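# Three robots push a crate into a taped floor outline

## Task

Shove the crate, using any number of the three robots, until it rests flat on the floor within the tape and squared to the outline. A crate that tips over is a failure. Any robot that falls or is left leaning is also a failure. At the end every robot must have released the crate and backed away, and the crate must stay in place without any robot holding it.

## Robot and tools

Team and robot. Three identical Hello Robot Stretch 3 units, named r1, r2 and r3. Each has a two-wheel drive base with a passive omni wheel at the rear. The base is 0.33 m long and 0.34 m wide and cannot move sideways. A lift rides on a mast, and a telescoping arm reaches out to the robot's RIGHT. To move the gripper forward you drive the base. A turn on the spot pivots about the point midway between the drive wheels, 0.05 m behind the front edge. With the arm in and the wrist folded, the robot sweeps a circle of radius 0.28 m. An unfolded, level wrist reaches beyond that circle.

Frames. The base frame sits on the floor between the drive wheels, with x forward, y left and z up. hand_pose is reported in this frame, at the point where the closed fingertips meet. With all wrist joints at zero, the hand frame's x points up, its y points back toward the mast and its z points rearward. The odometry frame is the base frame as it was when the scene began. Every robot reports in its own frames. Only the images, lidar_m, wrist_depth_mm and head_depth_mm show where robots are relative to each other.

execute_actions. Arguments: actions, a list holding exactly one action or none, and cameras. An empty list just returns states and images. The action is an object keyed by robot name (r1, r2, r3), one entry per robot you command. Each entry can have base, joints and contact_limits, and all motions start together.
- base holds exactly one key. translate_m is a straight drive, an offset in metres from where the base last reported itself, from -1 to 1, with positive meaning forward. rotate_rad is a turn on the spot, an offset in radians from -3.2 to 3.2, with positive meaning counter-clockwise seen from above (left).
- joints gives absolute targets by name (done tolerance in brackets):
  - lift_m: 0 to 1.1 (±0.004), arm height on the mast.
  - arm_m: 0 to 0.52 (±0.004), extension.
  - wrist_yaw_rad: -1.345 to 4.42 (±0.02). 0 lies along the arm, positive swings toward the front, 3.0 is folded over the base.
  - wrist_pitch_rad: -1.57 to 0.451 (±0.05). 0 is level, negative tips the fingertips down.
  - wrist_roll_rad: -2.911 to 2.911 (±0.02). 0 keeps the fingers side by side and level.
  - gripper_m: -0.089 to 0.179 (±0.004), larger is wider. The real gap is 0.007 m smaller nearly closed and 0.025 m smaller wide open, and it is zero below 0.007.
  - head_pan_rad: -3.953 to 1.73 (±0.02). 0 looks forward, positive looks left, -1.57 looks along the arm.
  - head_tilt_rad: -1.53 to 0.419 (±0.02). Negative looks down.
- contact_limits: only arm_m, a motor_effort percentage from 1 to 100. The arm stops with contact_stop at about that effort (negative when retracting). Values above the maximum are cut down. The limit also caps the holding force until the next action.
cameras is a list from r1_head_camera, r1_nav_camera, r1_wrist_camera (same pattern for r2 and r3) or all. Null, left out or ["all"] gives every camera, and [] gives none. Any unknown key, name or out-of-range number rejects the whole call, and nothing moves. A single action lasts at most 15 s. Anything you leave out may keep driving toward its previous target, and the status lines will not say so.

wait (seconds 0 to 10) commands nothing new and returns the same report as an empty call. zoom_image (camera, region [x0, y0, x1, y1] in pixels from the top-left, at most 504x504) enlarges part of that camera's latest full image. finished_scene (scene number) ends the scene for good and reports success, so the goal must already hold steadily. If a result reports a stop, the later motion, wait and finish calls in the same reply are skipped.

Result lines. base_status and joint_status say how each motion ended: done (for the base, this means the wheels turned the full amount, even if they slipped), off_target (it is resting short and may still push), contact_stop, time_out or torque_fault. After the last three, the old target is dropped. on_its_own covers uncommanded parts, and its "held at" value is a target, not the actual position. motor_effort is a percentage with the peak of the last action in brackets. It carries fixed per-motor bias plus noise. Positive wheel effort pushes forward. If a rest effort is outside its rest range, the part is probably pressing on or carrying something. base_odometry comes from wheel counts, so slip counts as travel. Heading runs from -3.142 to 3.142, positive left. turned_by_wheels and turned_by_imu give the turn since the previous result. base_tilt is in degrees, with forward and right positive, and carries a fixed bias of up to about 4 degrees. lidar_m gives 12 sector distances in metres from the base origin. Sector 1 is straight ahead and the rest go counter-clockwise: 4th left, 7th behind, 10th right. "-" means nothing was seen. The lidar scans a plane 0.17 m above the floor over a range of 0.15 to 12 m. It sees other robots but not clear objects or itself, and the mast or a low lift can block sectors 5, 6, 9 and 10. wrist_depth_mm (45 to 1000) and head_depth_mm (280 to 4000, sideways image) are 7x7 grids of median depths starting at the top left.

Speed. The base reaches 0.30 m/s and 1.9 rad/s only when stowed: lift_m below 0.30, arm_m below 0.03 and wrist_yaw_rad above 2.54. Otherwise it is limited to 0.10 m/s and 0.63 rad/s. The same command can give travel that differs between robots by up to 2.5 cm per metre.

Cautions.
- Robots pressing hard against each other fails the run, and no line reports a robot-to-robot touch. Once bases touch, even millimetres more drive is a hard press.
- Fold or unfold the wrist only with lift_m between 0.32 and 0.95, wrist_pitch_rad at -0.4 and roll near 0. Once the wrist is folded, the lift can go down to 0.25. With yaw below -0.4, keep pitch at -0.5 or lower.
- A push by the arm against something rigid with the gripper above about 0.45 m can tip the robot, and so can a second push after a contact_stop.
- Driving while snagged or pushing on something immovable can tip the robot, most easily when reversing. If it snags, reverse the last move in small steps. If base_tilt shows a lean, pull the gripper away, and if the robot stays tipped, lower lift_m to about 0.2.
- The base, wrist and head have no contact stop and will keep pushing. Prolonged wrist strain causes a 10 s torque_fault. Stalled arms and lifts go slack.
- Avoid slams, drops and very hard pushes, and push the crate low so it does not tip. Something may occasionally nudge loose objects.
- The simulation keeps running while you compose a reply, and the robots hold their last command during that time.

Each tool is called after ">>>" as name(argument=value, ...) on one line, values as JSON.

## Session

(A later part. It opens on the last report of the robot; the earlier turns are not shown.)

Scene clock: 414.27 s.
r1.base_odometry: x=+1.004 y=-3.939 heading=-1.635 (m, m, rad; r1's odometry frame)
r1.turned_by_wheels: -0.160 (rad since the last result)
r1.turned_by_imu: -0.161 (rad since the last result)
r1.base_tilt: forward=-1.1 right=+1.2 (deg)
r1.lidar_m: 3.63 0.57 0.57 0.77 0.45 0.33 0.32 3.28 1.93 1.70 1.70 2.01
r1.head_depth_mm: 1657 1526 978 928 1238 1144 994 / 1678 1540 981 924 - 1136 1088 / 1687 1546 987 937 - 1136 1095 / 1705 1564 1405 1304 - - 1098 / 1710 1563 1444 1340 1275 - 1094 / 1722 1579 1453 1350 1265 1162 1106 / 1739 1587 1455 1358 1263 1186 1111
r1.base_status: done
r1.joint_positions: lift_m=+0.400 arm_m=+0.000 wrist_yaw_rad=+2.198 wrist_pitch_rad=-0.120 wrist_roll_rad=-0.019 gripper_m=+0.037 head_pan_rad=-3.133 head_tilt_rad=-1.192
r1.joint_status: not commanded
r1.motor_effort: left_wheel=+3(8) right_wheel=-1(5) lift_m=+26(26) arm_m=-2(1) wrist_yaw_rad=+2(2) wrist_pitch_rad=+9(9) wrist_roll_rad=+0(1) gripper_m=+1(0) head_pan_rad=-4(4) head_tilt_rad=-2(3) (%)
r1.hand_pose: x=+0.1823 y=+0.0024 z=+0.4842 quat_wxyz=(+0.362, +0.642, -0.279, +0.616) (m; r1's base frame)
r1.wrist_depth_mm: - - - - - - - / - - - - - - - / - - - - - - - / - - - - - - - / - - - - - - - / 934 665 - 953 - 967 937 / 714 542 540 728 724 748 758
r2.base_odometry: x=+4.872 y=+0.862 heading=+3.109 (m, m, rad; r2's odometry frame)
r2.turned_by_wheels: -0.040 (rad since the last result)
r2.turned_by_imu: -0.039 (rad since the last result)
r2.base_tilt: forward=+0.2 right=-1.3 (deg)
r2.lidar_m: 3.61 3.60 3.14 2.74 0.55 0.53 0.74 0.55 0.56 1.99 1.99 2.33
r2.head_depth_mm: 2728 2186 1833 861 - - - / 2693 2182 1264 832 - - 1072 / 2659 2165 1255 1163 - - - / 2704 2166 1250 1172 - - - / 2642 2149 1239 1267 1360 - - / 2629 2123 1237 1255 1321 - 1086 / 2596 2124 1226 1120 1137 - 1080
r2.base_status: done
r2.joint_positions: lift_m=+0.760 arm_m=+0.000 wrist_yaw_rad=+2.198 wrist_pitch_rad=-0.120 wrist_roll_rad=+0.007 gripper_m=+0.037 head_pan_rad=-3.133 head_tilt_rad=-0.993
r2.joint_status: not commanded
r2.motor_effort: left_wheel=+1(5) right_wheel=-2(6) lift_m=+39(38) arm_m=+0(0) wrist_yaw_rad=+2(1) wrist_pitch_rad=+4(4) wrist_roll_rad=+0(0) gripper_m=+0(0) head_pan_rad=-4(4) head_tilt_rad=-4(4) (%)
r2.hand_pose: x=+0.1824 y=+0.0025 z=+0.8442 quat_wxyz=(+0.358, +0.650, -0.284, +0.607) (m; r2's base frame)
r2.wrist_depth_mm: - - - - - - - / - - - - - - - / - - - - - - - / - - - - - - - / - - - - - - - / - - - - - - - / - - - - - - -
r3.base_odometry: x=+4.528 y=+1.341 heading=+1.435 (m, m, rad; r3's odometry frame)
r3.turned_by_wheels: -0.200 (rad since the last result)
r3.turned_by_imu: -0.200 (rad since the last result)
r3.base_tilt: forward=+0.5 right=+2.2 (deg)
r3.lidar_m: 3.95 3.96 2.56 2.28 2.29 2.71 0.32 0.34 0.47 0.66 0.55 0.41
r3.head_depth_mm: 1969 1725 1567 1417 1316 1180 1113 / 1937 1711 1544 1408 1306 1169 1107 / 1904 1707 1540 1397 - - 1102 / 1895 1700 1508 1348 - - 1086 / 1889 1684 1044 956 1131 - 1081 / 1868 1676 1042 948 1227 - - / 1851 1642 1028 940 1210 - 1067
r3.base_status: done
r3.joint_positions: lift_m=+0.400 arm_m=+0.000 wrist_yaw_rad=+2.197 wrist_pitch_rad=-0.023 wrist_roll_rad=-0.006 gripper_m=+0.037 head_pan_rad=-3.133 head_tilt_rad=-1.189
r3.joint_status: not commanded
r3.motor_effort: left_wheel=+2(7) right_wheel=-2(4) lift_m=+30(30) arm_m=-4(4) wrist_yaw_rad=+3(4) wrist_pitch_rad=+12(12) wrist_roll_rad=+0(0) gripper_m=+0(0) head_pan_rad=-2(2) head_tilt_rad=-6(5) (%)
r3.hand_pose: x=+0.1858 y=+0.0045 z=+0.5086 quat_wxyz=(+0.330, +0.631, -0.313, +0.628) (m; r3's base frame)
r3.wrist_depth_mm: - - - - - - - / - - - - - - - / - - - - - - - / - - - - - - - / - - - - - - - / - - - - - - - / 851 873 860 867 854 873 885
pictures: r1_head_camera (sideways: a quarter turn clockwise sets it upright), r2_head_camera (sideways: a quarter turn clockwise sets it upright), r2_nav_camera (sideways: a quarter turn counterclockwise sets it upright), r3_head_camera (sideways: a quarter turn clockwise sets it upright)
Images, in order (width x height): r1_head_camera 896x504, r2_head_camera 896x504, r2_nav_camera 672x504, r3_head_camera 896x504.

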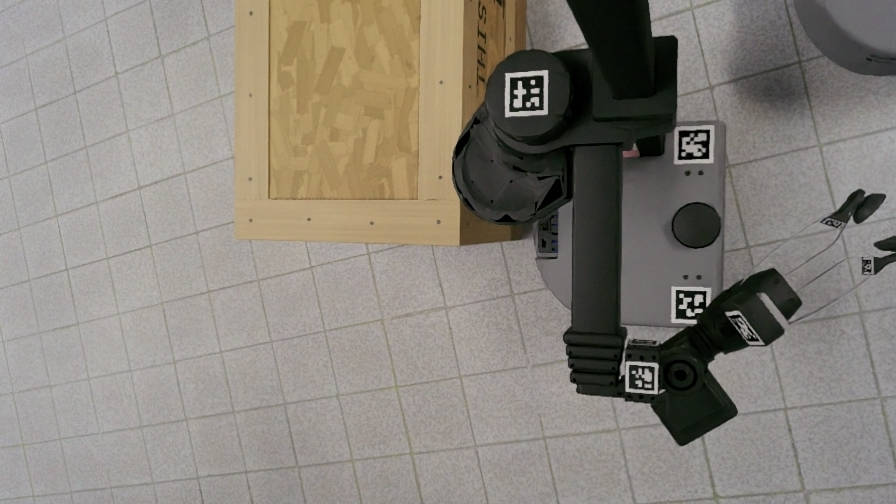

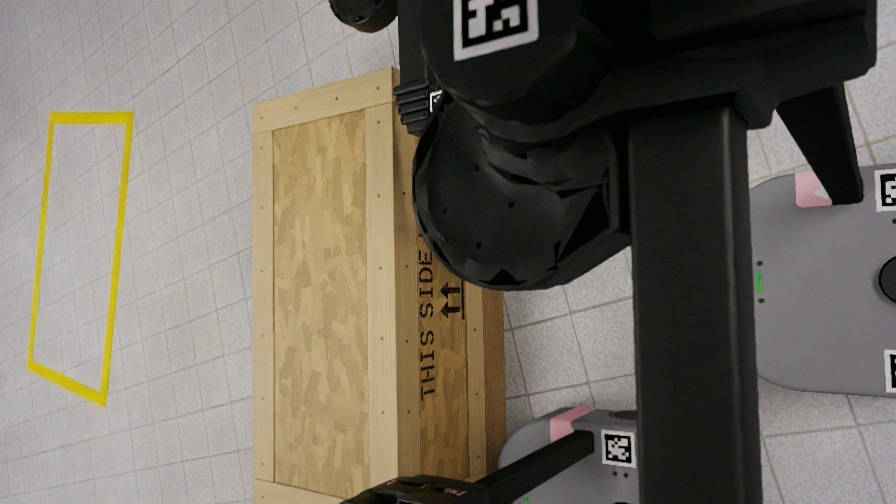

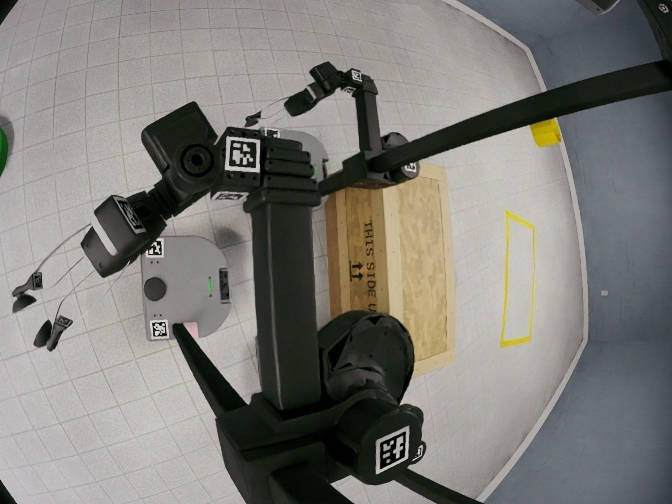

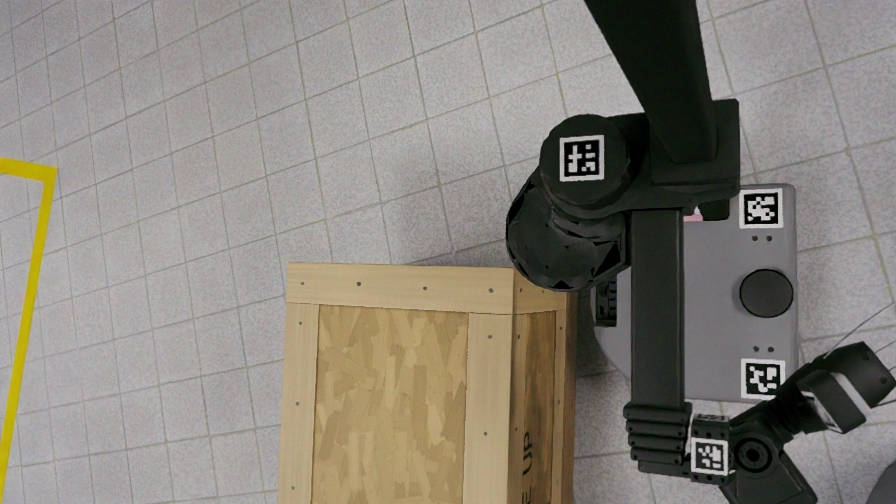

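>>> execute_actions(actions=[])

>>> execute_actions(actions=[{"r2":{"base":{"translate_m":-0.2}}}], cameras=["r2_nav_camera","r2_head_camera"])

Scene clock: 428.50 s.
r1.base_odometry: x=+1.004 y=-3.939 heading=-1.635 (m, m, rad; r1's odometry frame)
r1.turned_by_wheels: +0.000 (rad since the last result)
r1.turned_by_imu: +0.000 (rad since the last result)
r1.base_tilt: forward=-1.1 right=+1.2 (deg)
r1.lidar_m: 3.60 0.57 0.58 0.77 0.45 0.33 0.32 3.27 1.93 1.69 1.70 2.00
r1.head_depth_mm: 1661 1529 979 929 1241 1143 996 / 1677 1539 982 923 - 1138 1085 / 1682 1546 987 935 - 1135 1092 / 1684 1554 1409 1305 - - 1097 / 1708 1558 1445 1340 1274 - 1096 / 1737 1584 1454 1349 1274 1159 1109 / 1728 1580 1455 1351 1265 1176 1114
r1.base_status: done
r1.joint_positions: lift_m=+0.400 arm_m=+0.000 wrist_yaw_rad=+2.198 wrist_pitch_rad=-0.120 wrist_roll_rad=-0.019 gripper_m=+0.037 head_pan_rad=-3.133 head_tilt_rad=-1.192
r1.joint_status: not commanded
r1.motor_effort: left_wheel=+3(8) right_wheel=-1(5) lift_m=+26(26) arm_m=-1(1) wrist_yaw_rad=+2(2) wrist_pitch_rad=+9(9) wrist_roll_rad=+0(1) gripper_m=+0(0) head_pan_rad=-4(4) head_tilt_rad=-2(3) (%)
r1.hand_pose: x=+0.1823 y=+0.0024 z=+0.4842 quat_wxyz=(+0.362, +0.642, -0.279, +0.616) (m; r1's base frame)
r1.wrist_depth_mm: - - - - - - - / - - - - - - - / - - - - - - - / - - - - - - - / - - - - - - - / 962 692 - 946 - 944 930 / 724 552 545 719 752 754 742
r2.base_odometry: x=+4.872 y=+0.862 heading=+3.109 (m, m, rad; r2's odometry frame)
r2.turned_by_wheels: +0.000 (rad since the last result)
r2.turned_by_imu: +0.001 (rad since the last result)
r2.base_tilt: forward=+0.2 right=-1.3 (deg)
r2.lidar_m: 3.61 3.60 3.16 2.74 0.55 0.53 0.75 0.55 0.56 1.99 1.99 2.33
r2.head_depth_mm: 2726 2201 1842 858 - - - / 2712 2157 1256 833 - - 1069 / 2720 2183 1250 1160 - - - / 2676 2159 1247 1175 - - - / 2642 2145 1238 1273 1351 - - / 2603 2112 1230 1249 1316 - 1085 / 2597 2106 1234 1119 1141 - 1081
r2.base_status: done
r2.joint_positions: lift_m=+0.760 arm_m=+0.000 wrist_yaw_rad=+2.198 wrist_pitch_rad=-0.120 wrist_roll_rad=+0.007 gripper_m=+0.037 head_pan_rad=-3.133 head_tilt_rad=-0.993
r2.joint_status: not commanded
r2.motor_effort: left_wheel=+2(5) right_wheel=-2(6) lift_m=+39(38) arm_m=+0(0) wrist_yaw_rad=+2(1) wrist_pitch_rad=+4(4) wrist_roll_rad=+0(0) gripper_m=+0(0) head_pan_rad=-4(4) head_tilt_rad=-4(4) (%)
r2.hand_pose: x=+0.1824 y=+0.0025 z=+0.8442 quat_wxyz=(+0.358, +0.650, -0.284, +0.607) (m; r2's base frame)
r2.wrist_depth_mm: - - - - - - - / - - - - - - - / - - - - - - - / - - - - - - - / - - - - - - - / - - - - - - - / - - - - - - -
r3.base_odometry: x=+4.528 y=+1.341 heading=+1.435 (m, m, rad; r3's odometry frame)
r3.turned_by_wheels: +0.000 (rad since the last result)
r3.turned_by_imu: +0.001 (rad since the last result)
r3.base_tilt: forward=+0.5 right=+2.2 (deg)
r3.lidar_m: 3.94 3.95 2.57 2.29 2.29 2.71 0.32 0.34 0.47 0.65 0.55 0.41
r3.head_depth_mm: 1952 1743 1557 1430 1315 1186 1112 / 1937 1710 1547 1416 1310 1168 1113 / 1922 1715 1536 1403 - - 1102 / 1888 1685 1504 1353 - - 1086 / 1896 1675 1047 956 1132 - 1081 / 1874 1676 1037 947 1218 - - / 1849 1647 1037 941 1208 - 1068
r3.base_status: done
r3.joint_positions: lift_m=+0.400 arm_m=+0.000 wrist_yaw_rad=+2.197 wrist_pitch_rad=-0.023 wrist_roll_rad=-0.006 gripper_m=+0.037 head_pan_rad=-3.133 head_tilt_rad=-1.189
r3.joint_status: not commanded
r3.motor_effort: left_wheel=+2(7) right_wheel=-2(4) lift_m=+30(30) arm_m=-3(4) wrist_yaw_rad=+4(4) wrist_pitch_rad=+12(12) wrist_roll_rad=+0(0) gripper_m=+1(0) head_pan_rad=-2(2) head_tilt_rad=-5(5) (%)
r3.hand_pose: x=+0.1858 y=+0.0045 z=+0.5086 quat_wxyz=(+0.330, +0.631, -0.313, +0.628) (m; r3's base frame)
r3.wrist_depth_mm: - - - - - - - / - - - - - - - / - - - - - - - / - - - - - - - / - - - - - - - / - - - - - - - / 852 849 858 873 855 887 928
pictures: r1_head_camera (sideways: a quarter turn clockwise sets it upright), r1_nav_camera (sideways: a quarter turn counterclockwise sets it upright), r1_wrist_camera, r2_head_camera (sideways: a quarter turn clockwise sets it upright), r2_nav_camera (sideways: a quarter turn counterclockwise sets it upright), r2_wrist_camera, r3_head_camera (sideways: a quarter turn clockwise sets it upright), r3_nav_camera (sideways: a quarter turn counterclockwise sets it upright), r3_wrist_camera
Images, in order (width x height): r1_head_camera 896x504, r1_nav_camera 672x504, r1_wrist_camera 644x364, r2_head_camera 896x504, r2_nav_camera 672x504, r2_wrist_camera 644x364, r3_head_camera 896x504, r3_nav_camera 672x504, r3_wrist_camera 644x364.

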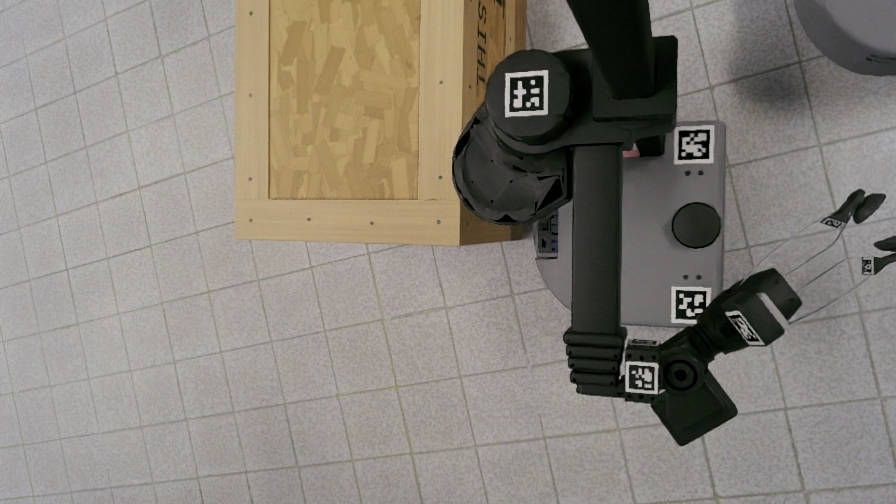

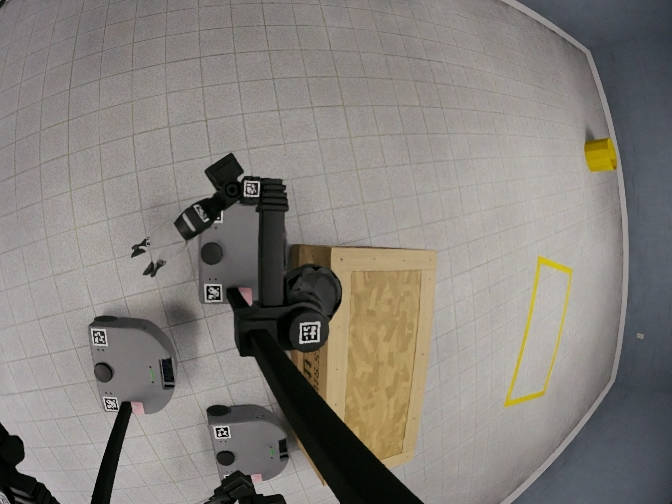

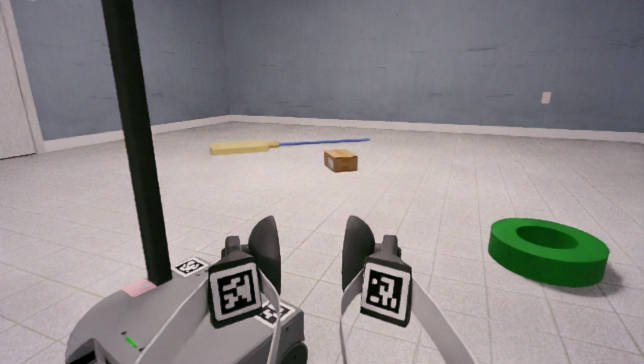

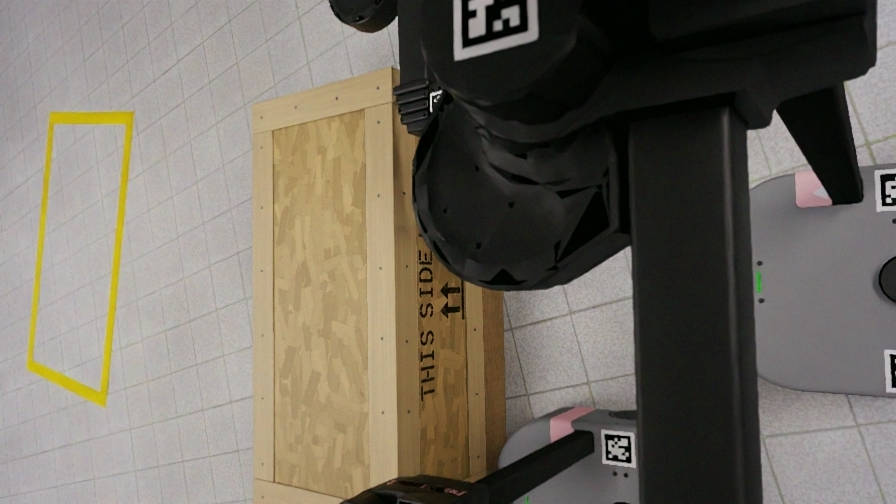

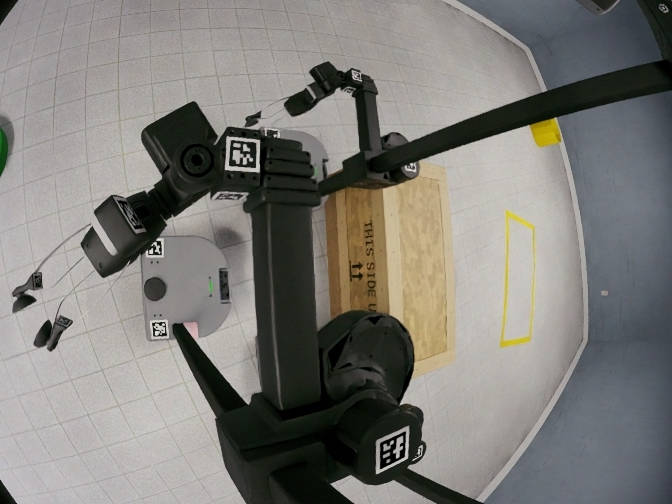

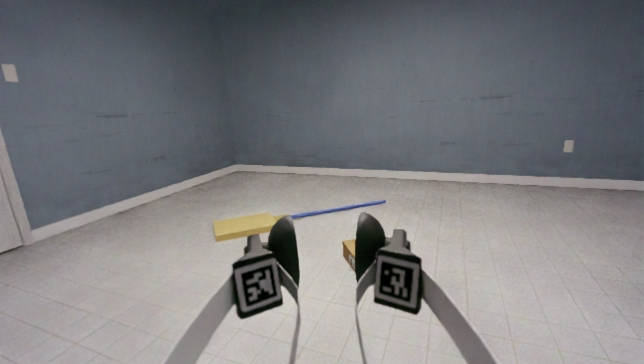

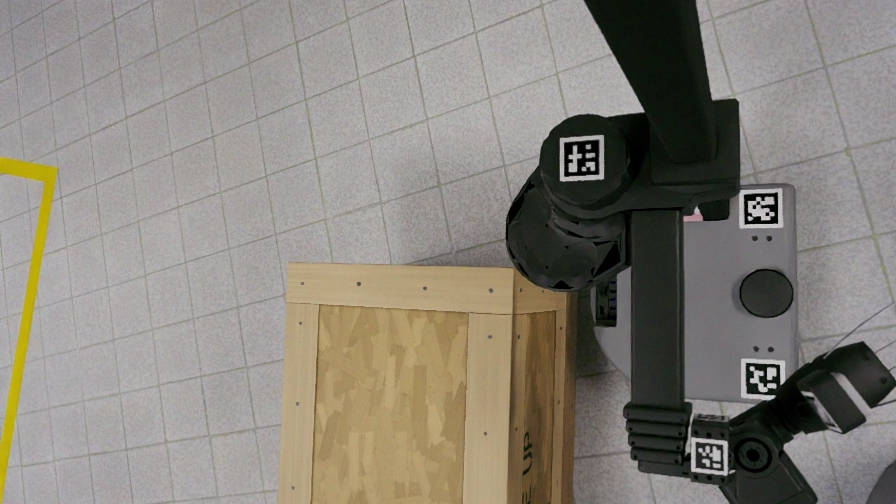

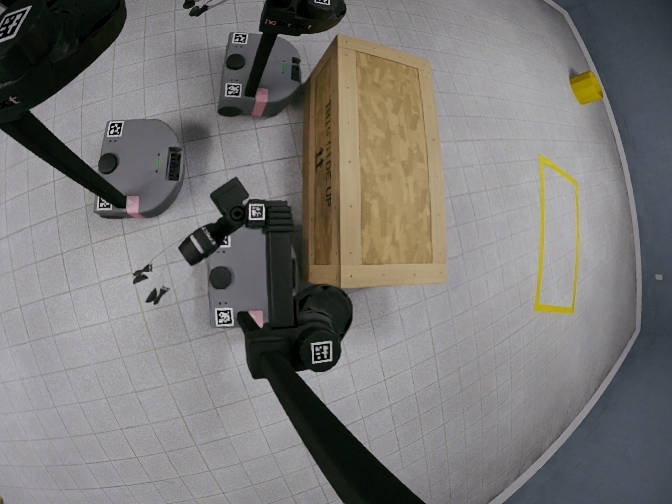

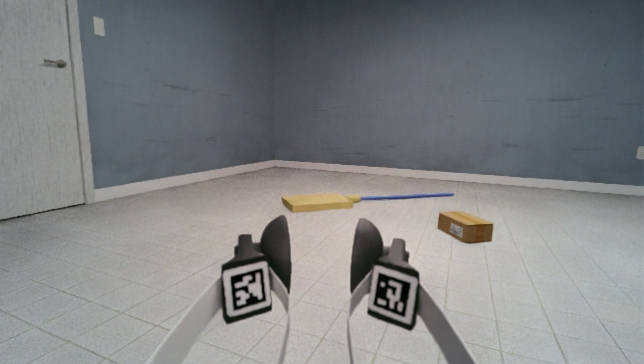

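Scene clock: 431.87 s.
r1.base_odometry: x=+1.004 y=-3.939 heading=-1.635 (m, m, rad; r1's odometry frame)
r1.turned_by_wheels: +0.000 (rad since the last result)
r1.turned_by_imu: +0.000 (rad since the last result)
r1.base_tilt: forward=-1.1 right=+1.1 (deg)
r1.lidar_m: 3.61 4.19 0.45 0.59 0.45 0.34 0.32 3.27 1.93 1.70 1.70 2.01
r1.head_depth_mm: 1673 1526 975 928 1236 1004 954 / 1672 1533 982 923 - 1140 1082 / 1687 1546 988 934 - 1138 1096 / 1699 1558 1402 1309 - - 1100 / 1697 1574 1449 1335 1276 - 1095 / 1722 1575 1452 1347 1263 1154 1109 / 1736 1583 1463 1358 1262 1177 1116
r1.base_status: not commanded
r1.joint_positions: lift_m=+0.400 arm_m=+0.000 wrist_yaw_rad=+2.198 wrist_pitch_rad=-0.120 wrist_roll_rad=-0.019 gripper_m=+0.037 head_pan_rad=-3.133 head_tilt_rad=-1.192
r1.joint_status: not commanded
r1.motor_effort: left_wheel=+3(3) right_wheel=-2(2) lift_m=+26(26) arm_m=-2(2) wrist_yaw_rad=+1(2) wrist_pitch_rad=+9(10) wrist_roll_rad=+0(0) gripper_m=+0(1) head_pan_rad=-4(4) head_tilt_rad=-3(3) (%)
r1.hand_pose: x=+0.1823 y=+0.0024 z=+0.4842 quat_wxyz=(+0.362, +0.642, -0.279, +0.616) (m; r1's base frame)
r1.wrist_depth_mm: - - - - - - - / - - - - - - - / - - - - - - - / - - - - - - - / - - - - - - - / 849 937 - 930 - 964 941 / 527 543 743 746 714 746 775
r2.base_odometry: x=+5.072 y=+0.855 heading=+3.109 (m, m, rad; r2's odometry frame)
r2.turned_by_wheels: +0.000 (rad since the last result)
r2.turned_by_imu: +0.001 (rad since the last result)
r2.base_tilt: forward=+0.2 right=-1.3 (deg)
r2.lidar_m: 3.80 3.80 3.09 2.70 2.70 0.57 0.55 0.39 0.39 2.04 2.04 2.38
r2.head_depth_mm: 2710 2181 1828 1647 - - - / 2712 2189 1260 1128 - - 1063 / 2689 2179 1249 1138 - - - / 2666 2149 1239 1118 - - - / 2638 2157 1230 1060 1290 - - / 2630 2125 1228 1058 1286 - 1090 / 2612 2105 1228 1053 1143 - 1067
r2.base_status: done
r2.joint_positions: lift_m=+0.760 arm_m=+0.000 wrist_yaw_rad=+2.198 wrist_pitch_rad=-0.120 wrist_roll_rad=+0.007 gripper_m=+0.037 head_pan_rad=-3.133 head_tilt_rad=-0.993
r2.joint_status: not commanded
r2.motor_effort: left_wheel=+1(2) right_wheel=-2(5) lift_m=+39(39) arm_m=+0(0) wrist_yaw_rad=+1(1) wrist_pitch_rad=+4(4) wrist_roll_rad=+0(0) gripper_m=+0(0) head_pan_rad=-4(4) head_tilt_rad=-4(3) (%)
r2.hand_pose: x=+0.1824 y=+0.0025 z=+0.8442 quat_wxyz=(+0.358, +0.650, -0.284, +0.607) (m; r2's base frame)
r2.wrist_depth_mm: - - - - - - - / - - - - - - - / - - - - - - - / - - - - - - - / - - - - - - - / - - - - - - - / - - - - - - -
r3.base_odometry: x=+4.528 y=+1.341 heading=+1.435 (m, m, rad; r3's odometry frame)
r3.turned_by_wheels: +0.000 (rad since the last result)
r3.turned_by_imu: +0.001 (rad since the last result)
r3.base_tilt: forward=+0.5 right=+2.3 (deg)
r3.lidar_m: 3.94 3.97 2.57 2.28 2.29 2.71 0.32 0.34 0.47 0.65 0.27 2.93
r3.head_depth_mm: 1957 1723 1557 1422 1321 1176 1114 / 1938 1709 1554 1413 1309 1167 1108 / 1924 1714 1548 1403 - - 1100 / 1900 1698 1507 1354 - - 1086 / 1903 1683 1047 959 1134 - 1083 / 1870 1673 1039 947 1219 - - / 1846 1659 1036 941 1207 - 941
r3.base_status: not commanded
r3.joint_positions: lift_m=+0.400 arm_m=+0.000 wrist_yaw_rad=+2.197 wrist_pitch_rad=-0.023 wrist_roll_rad=-0.006 gripper_m=+0.037 head_pan_rad=-3.133 head_tilt_rad=-1.189
r3.joint_status: not commanded
r3.motor_effort: left_wheel=+2(2) right_wheel=-2(2) lift_m=+30(30) arm_m=-3(3) wrist_yaw_rad=+4(4) wrist_pitch_rad=+12(12) wrist_roll_rad=+0(0) gripper_m=+1(0) head_pan_rad=-2(2) head_tilt_rad=-5(6) (%)
r3.hand_pose: x=+0.1858 y=+0.0045 z=+0.5086 quat_wxyz=(+0.330, +0.631, -0.313, +0.628) (m; r3's base frame)
r3.wrist_depth_mm: - - - - - - - / - - - - - - - / - - - - - - - / - - - - - - - / - - - - - - - / - - - - - - - / 838 862 834 870 823 865 901
pictures: r2_head_camera (sideways: a quarter turn clockwise sets it upright), r2_nav_camera (sideways: a quarter turn counterclockwise sets it upright)
Images, in order (width x height): r2_head_camera 896x504, r2_nav_camera 672x504.

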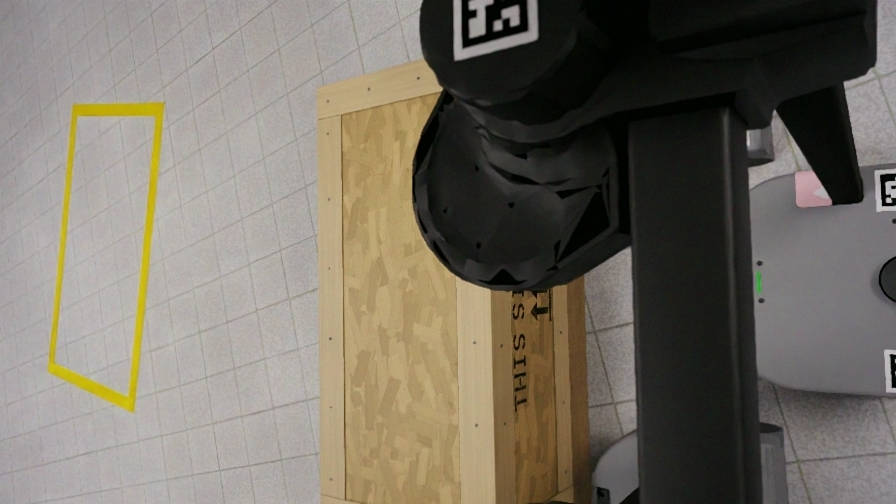

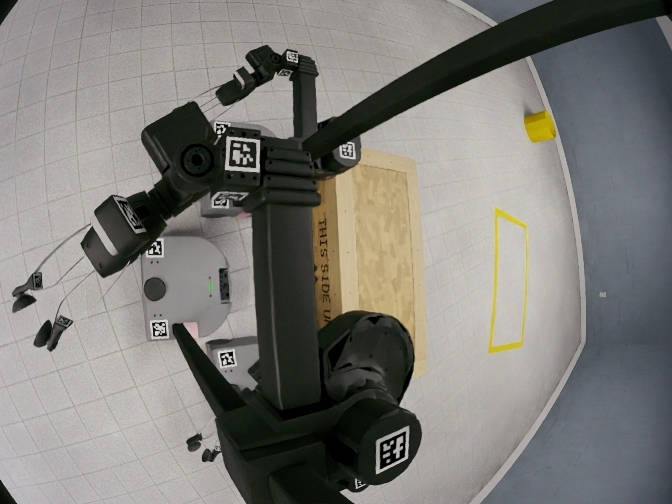

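>>> execute_actions(actions=[{"r2":{"joints":{"wrist_yaw_rad":2.9,"wrist_pitch_rad":-0.4}},"r3":{"joints":{"wrist_yaw_rad":2.9,"wrist_pitch_rad":-0.4}}}], cameras=[])

>>> execute_actions(actions=[{"r2":{"base":{"translate_m":-0.1}}}], cameras=["r3_nav_camera","r3_head_camera","r1_head_camera"])

Scene clock: 436.47 s.
r1.base_odometry: x=+1.004 y=-3.939 heading=-1.635 (m, m, rad; r1's odometry frame)
r1.turned_by_wheels: +0.000 (rad since the last result)
r1.turned_by_imu: +0.000 (rad since the last result)
r1.base_tilt: forward=-1.1 right=+1.1 (deg)
r1.lidar_m: 3.63 4.20 0.45 0.59 0.45 0.33 0.32 3.26 1.93 1.70 1.70 2.00
r1.head_depth_mm: 1664 1532 977 925 1236 1004 958 / 1666 1544 983 923 - 1138 1081 / 1689 1554 989 936 - 1140 1096 / 1701 1559 1405 1310 - - 1098 / 1699 1563 1444 1339 1278 - 1095 / 1712 1571 1456 1346 1269 1153 1106 / 1727 1585 1460 1357 1262 1181 1111
r1.base_status: not commanded
r1.joint_positions: lift_m=+0.400 arm_m=+0.000 wrist_yaw_rad=+2.198 wrist_pitch_rad=-0.120 wrist_roll_rad=-0.019 gripper_m=+0.037 head_pan_rad=-3.133 head_tilt_rad=-1.192
r1.joint_status: not commanded
r1.motor_effort: left_wheel=+3(2) right_wheel=-2(1) lift_m=+26(26) arm_m=-1(1) wrist_yaw_rad=+0(2) wrist_pitch_rad=+9(9) wrist_roll_rad=+0(1) gripper_m=+1(2) head_pan_rad=-4(4) head_tilt_rad=-3(3) (%)
r1.hand_pose: x=+0.1823 y=+0.0024 z=+0.4842 quat_wxyz=(+0.362, +0.642, -0.279, +0.616) (m; r1's base frame)
r1.wrist_depth_mm: - - - - - - - / - - - - - - - / - - - - - - - / - - - - - - - / - - - - - - - / 867 923 - 966 - 973 920 / 524 534 763 760 768 753 763
r2.base_odometry: x=+5.072 y=+0.855 heading=+3.109 (m, m, rad; r2's odometry frame)
r2.turned_by_wheels: +0.000 (rad since the last result)
r2.turned_by_imu: +0.001 (rad since the last result)
r2.base_tilt: forward=+0.2 right=-1.3 (deg)
r2.lidar_m: 3.80 3.82 3.08 2.70 2.70 0.57 0.55 0.39 0.39 2.04 2.04 2.38
r2.head_depth_mm: 2705 2180 1837 1648 - - - / 2697 2152 1257 1124 - - 1072 / 2699 2165 1240 1131 - - - / 2664 2162 1239 1115 - - - / 2649 2131 1235 1061 1286 - - / 2629 2131 1225 1055 1283 - 1097 / 2594 2101 1221 1056 1143 - 1076
r2.base_status: not commanded
r2.joint_positions: lift_m=+0.760 arm_m=+0.000 wrist_yaw_rad=+2.897 wrist_pitch_rad=-0.413 wrist_roll_rad=+0.007 gripper_m=+0.037 head_pan_rad=-3.133 head_tilt_rad=-0.993
r2.joint_status: all done
r2.motor_effort: left_wheel=+1(2) right_wheel=-2(2) lift_m=+38(39) arm_m=+0(0) wrist_yaw_rad=+2(2) wrist_pitch_rad=+2(4) wrist_roll_rad=+0(0) gripper_m=+1(1) head_pan_rad=-4(4) head_tilt_rad=-3(4) (%)
r2.hand_pose: x=+0.0332 y=+0.0733 z=+0.7738 quat_wxyz=(+0.229, +0.707, +0.059, +0.667) (m; r2's base frame)
r2.wrist_depth_mm: - - - - - - - / 451 - - - - - - / - - - - - - - / 502 - - - - - - / 472 - - - - - - / - 436 - - - - - / 334 397 957 917 943 874 904
r3.base_odometry: x=+4.528 y=+1.341 heading=+1.435 (m, m, rad; r3's odometry frame)
r3.turned_by_wheels: +0.000 (rad since the last result)
r3.turned_by_imu: +0.001 (rad since the last result)
r3.base_tilt: forward=+0.5 right=+2.2 (deg)
r3.lidar_m: 3.94 3.95 2.57 2.28 2.28 2.71 0.32 0.34 0.47 0.65 0.27 2.93
r3.head_depth_mm: 1945 1742 1556 1421 1321 1170 1119 / 1934 1719 1556 1407 1304 1162 1106 / 1898 1702 1536 1394 - - 1096 / 1913 1706 1515 1365 - - 1085 / 1880 1669 1042 950 1138 - 1079 / 1863 1663 1042 943 1223 - 1075 / 1853 1651 1032 944 1217 1166 934
r3.base_status: not commanded
r3.joint_positions: lift_m=+0.400 arm_m=+0.000 wrist_yaw_rad=+2.896 wrist_pitch_rad=-0.416 wrist_roll_rad=-0.006 gripper_m=+0.037 head_pan_rad=-3.133 head_tilt_rad=-1.189
r3.joint_status: all done
r3.motor_effort: left_wheel=+3(2) right_wheel=-2(2) lift_m=+30(30) arm_m=-3(3) wrist_yaw_rad=+4(4) wrist_pitch_rad=+9(12) wrist_roll_rad=+0(0) gripper_m=+2(0) head_pan_rad=-1(2) head_tilt_rad=-5(6) (%)
r3.hand_pose: x=+0.0333 y=+0.0728 z=+0.4130 quat_wxyz=(+0.230, +0.702, +0.061, +0.671) (m; r3's base frame)
r3.wrist_depth_mm: - - - - - - - / - - - - - - - / - - - - - - - / 947 - 945 - - - - / 751 - 778 776 791 806 811 / 634 - - 642 675 650 666 / 548 551 550 556 547 560 573
pictures: none
No camera images: the call's "cameras" was empty. Leave "cameras" out to get every camera's image.

Scene clock: 439.20 s.
r1.base_odometry: x=+1.004 y=-3.939 heading=-1.635 (m, m, rad; r1's odometry frame)
r1.turned_by_wheels: +0.000 (rad since the last result)
r1.turned_by_imu: +0.000 (rad since the last result)
r1.base_tilt: forward=-1.0 right=+1.2 (deg)
r1.lidar_m: 3.62 4.20 0.41 0.42 0.45 0.34 0.32 3.27 1.93 1.70 1.70 2.00
r1.head_depth_mm: 1663 1521 980 927 1239 997 1060 / 1675 1537 980 925 - 1133 1086 / 1689 1549 989 935 - 1138 1095 / 1702 1560 1408 1307 - - 1099 / 1710 1564 1447 1342 1272 - 1096 / 1715 1572 1447 1347 1268 1159 1109 / 1732 1579 1454 1355 1264 1182 1109
r1.base_status: not commanded
r1.joint_positions: lift_m=+0.400 arm_m=+0.000 wrist_yaw_rad=+2.198 wrist_pitch_rad=-0.120 wrist_roll_rad=-0.019 gripper_m=+0.037 head_pan_rad=-3.133 head_tilt_rad=-1.192
r1.joint_status: not commanded
r1.motor_effort: left_wheel=+3(3) right_wheel=-2(2) lift_m=+26(26) arm_m=-1(2) wrist_yaw_rad=+1(0) wrist_pitch_rad=+9(10) wrist_roll_rad=+0(0) gripper_m=-1(1) head_pan_rad=-4(4) head_tilt_rad=-3(2) (%)
r1.hand_pose: x=+0.1823 y=+0.0024 z=+0.4842 quat_wxyz=(+0.362, +0.642, -0.279, +0.616) (m; r1's base frame)
r1.wrist_depth_mm: - - - - - - - / - - - - - - - / - - - - - - - / - - - - - - - / - - - - - - - / 944 953 - 928 - 931 914 / 710 773 758 756 743 740 744
r2.base_odometry: x=+5.172 y=+0.852 heading=+3.109 (m, m, rad; r2's odometry frame)
r2.turned_by_wheels: +0.000 (rad since the last result)
r2.turned_by_imu: +0.001 (rad since the last result)
r2.base_tilt: forward=+0.2 right=-1.4 (deg)
r2.lidar_m: 3.91 3.90 3.05 0.37 0.36 0.46 0.45 0.46 0.33 0.41 2.07 2.40
r2.head_depth_mm: 2714 2179 1824 1659 - - - / 2698 2180 1830 1132 - - 1066 / 2687 2162 1821 1128 - - - / 2651 2153 1804 1118 - - - / 2644 2129 1790 1064 1054 - - / 2638 2116 1790 1064 1039 - 1100 / 2572 2113 1776 1058 1025 - 978
r2.base_status: done
r2.joint_positions: lift_m=+0.760 arm_m=+0.000 wrist_yaw_rad=+2.898 wrist_pitch_rad=-0.414 wrist_roll_rad=+0.007 gripper_m=+0.037 head_pan_rad=-3.133 head_tilt_rad=-0.993
r2.joint_status: not commanded
r2.motor_effort: left_wheel=+1(4) right_wheel=-2(6) lift_m=+38(38) arm_m=+0(0) wrist_yaw_rad=+1(1) wrist_pitch_rad=+2(2) wrist_roll_rad=+0(0) gripper_m=+0(0) head_pan_rad=-4(4) head_tilt_rad=-4(4) (%)
r2.hand_pose: x=+0.0331 y=+0.0733 z=+0.7737 quat_wxyz=(+0.229, +0.707, +0.059, +0.667) (m; r2's base frame)
r2.wrist_depth_mm: - - - - - - - / - - - - - - - / - - - - - - - / - - - - - - - / 457 - - - - - - / - 345 - - - - - / 528 359 837 930 905 902 901
r3.base_odometry: x=+4.528 y=+1.341 heading=+1.435 (m, m, rad; r3's odometry frame)
r3.turned_by_wheels: +0.000 (rad since the last result)
r3.turned_by_imu: +0.001 (rad since the last result)
r3.base_tilt: forward=+0.5 right=+2.2 (deg)
r3.lidar_m: 3.94 3.95 2.56 2.28 2.29 2.71 0.32 0.34 0.47 0.23 0.24 2.92
r3.head_depth_mm: 1950 1725 1567 1419 1311 1176 1121 / 1934 1717 1545 1409 1302 1167 1110 / 1915 1707 1539 1401 - - 1100 / 1904 1680 1506 1357 - - 1082 / 1895 1667 1050 958 1136 - 1081 / 1859 1669 1035 950 1220 - 1070 / 1862 1653 1032 943 1210 1020 923
r3.base_status: not commanded
r3.joint_positions: lift_m=+0.400 arm_m=+0.000 wrist_yaw_rad=+2.896 wrist_pitch_rad=-0.416 wrist_roll_rad=-0.006 gripper_m=+0.037 head_pan_rad=-3.133 head_tilt_rad=-1.189
r3.joint_status: not commanded
r3.motor_effort: left_wheel=+2(2) right_wheel=-2(2) lift_m=+30(30) arm_m=-3(3) wrist_yaw_rad=+5(5) wrist_pitch_rad=+8(8) wrist_roll_rad=+0(0) gripper_m=+0(1) head_pan_rad=-2(2) head_tilt_rad=-6(6) (%)
r3.hand_pose: x=+0.0333 y=+0.0728 z=+0.4130 quat_wxyz=(+0.230, +0.702, +0.061, +0.671) (m; r3's base frame)
r3.wrist_depth_mm: - - - - - - - / - - - - - - - / - - - - - - - / 949 - 979 - - - - / 783 - 790 768 786 788 814 / 644 - - 644 706 664 644 / 557 559 558 560 549 566 569
pictures: r1_head_camera (sideways: a quarter turn clockwise sets it upright), r3_head_camera (sideways: a quarter turn clockwise sets it upright), r3_nav_camera (sideways: a quarter turn counterclockwise sets it upright)
Images, in order (width x height): r1_head_camera 896x504, r3_head_camera 896x504, r3_nav_camera 672x504.

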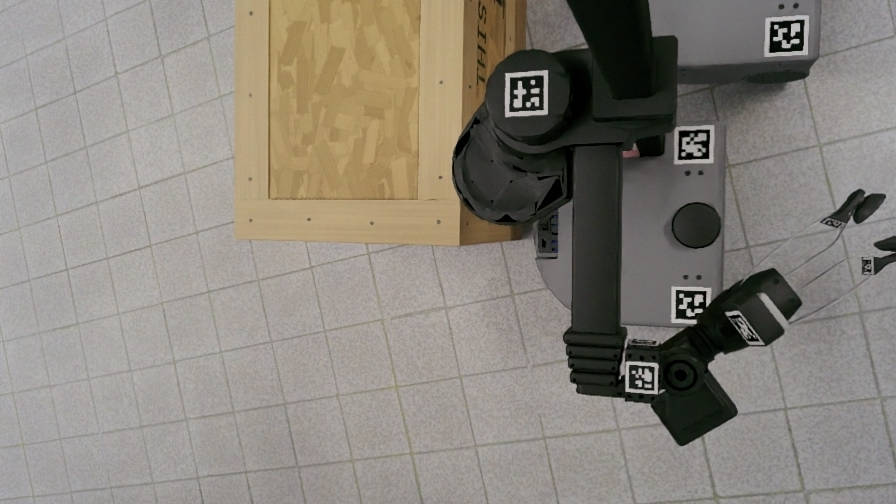

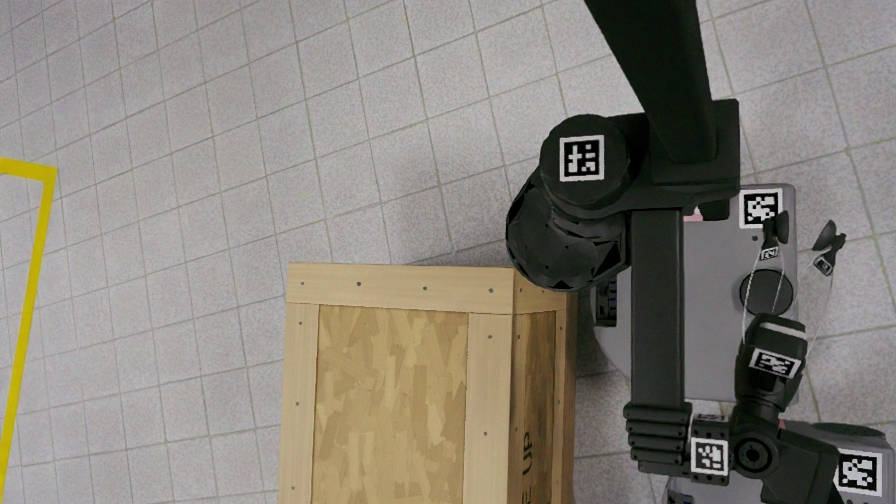

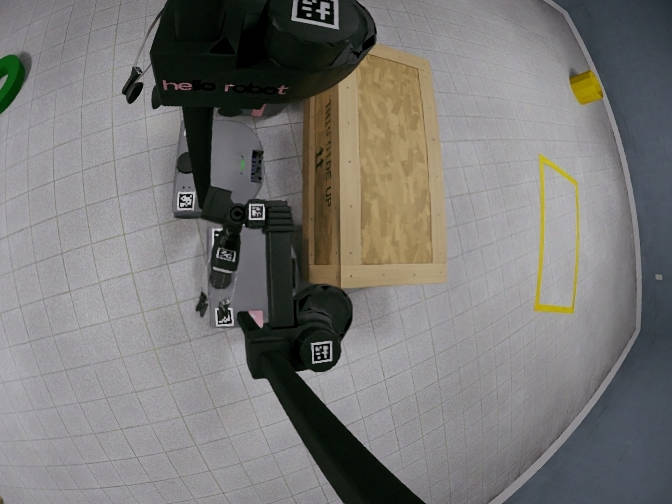

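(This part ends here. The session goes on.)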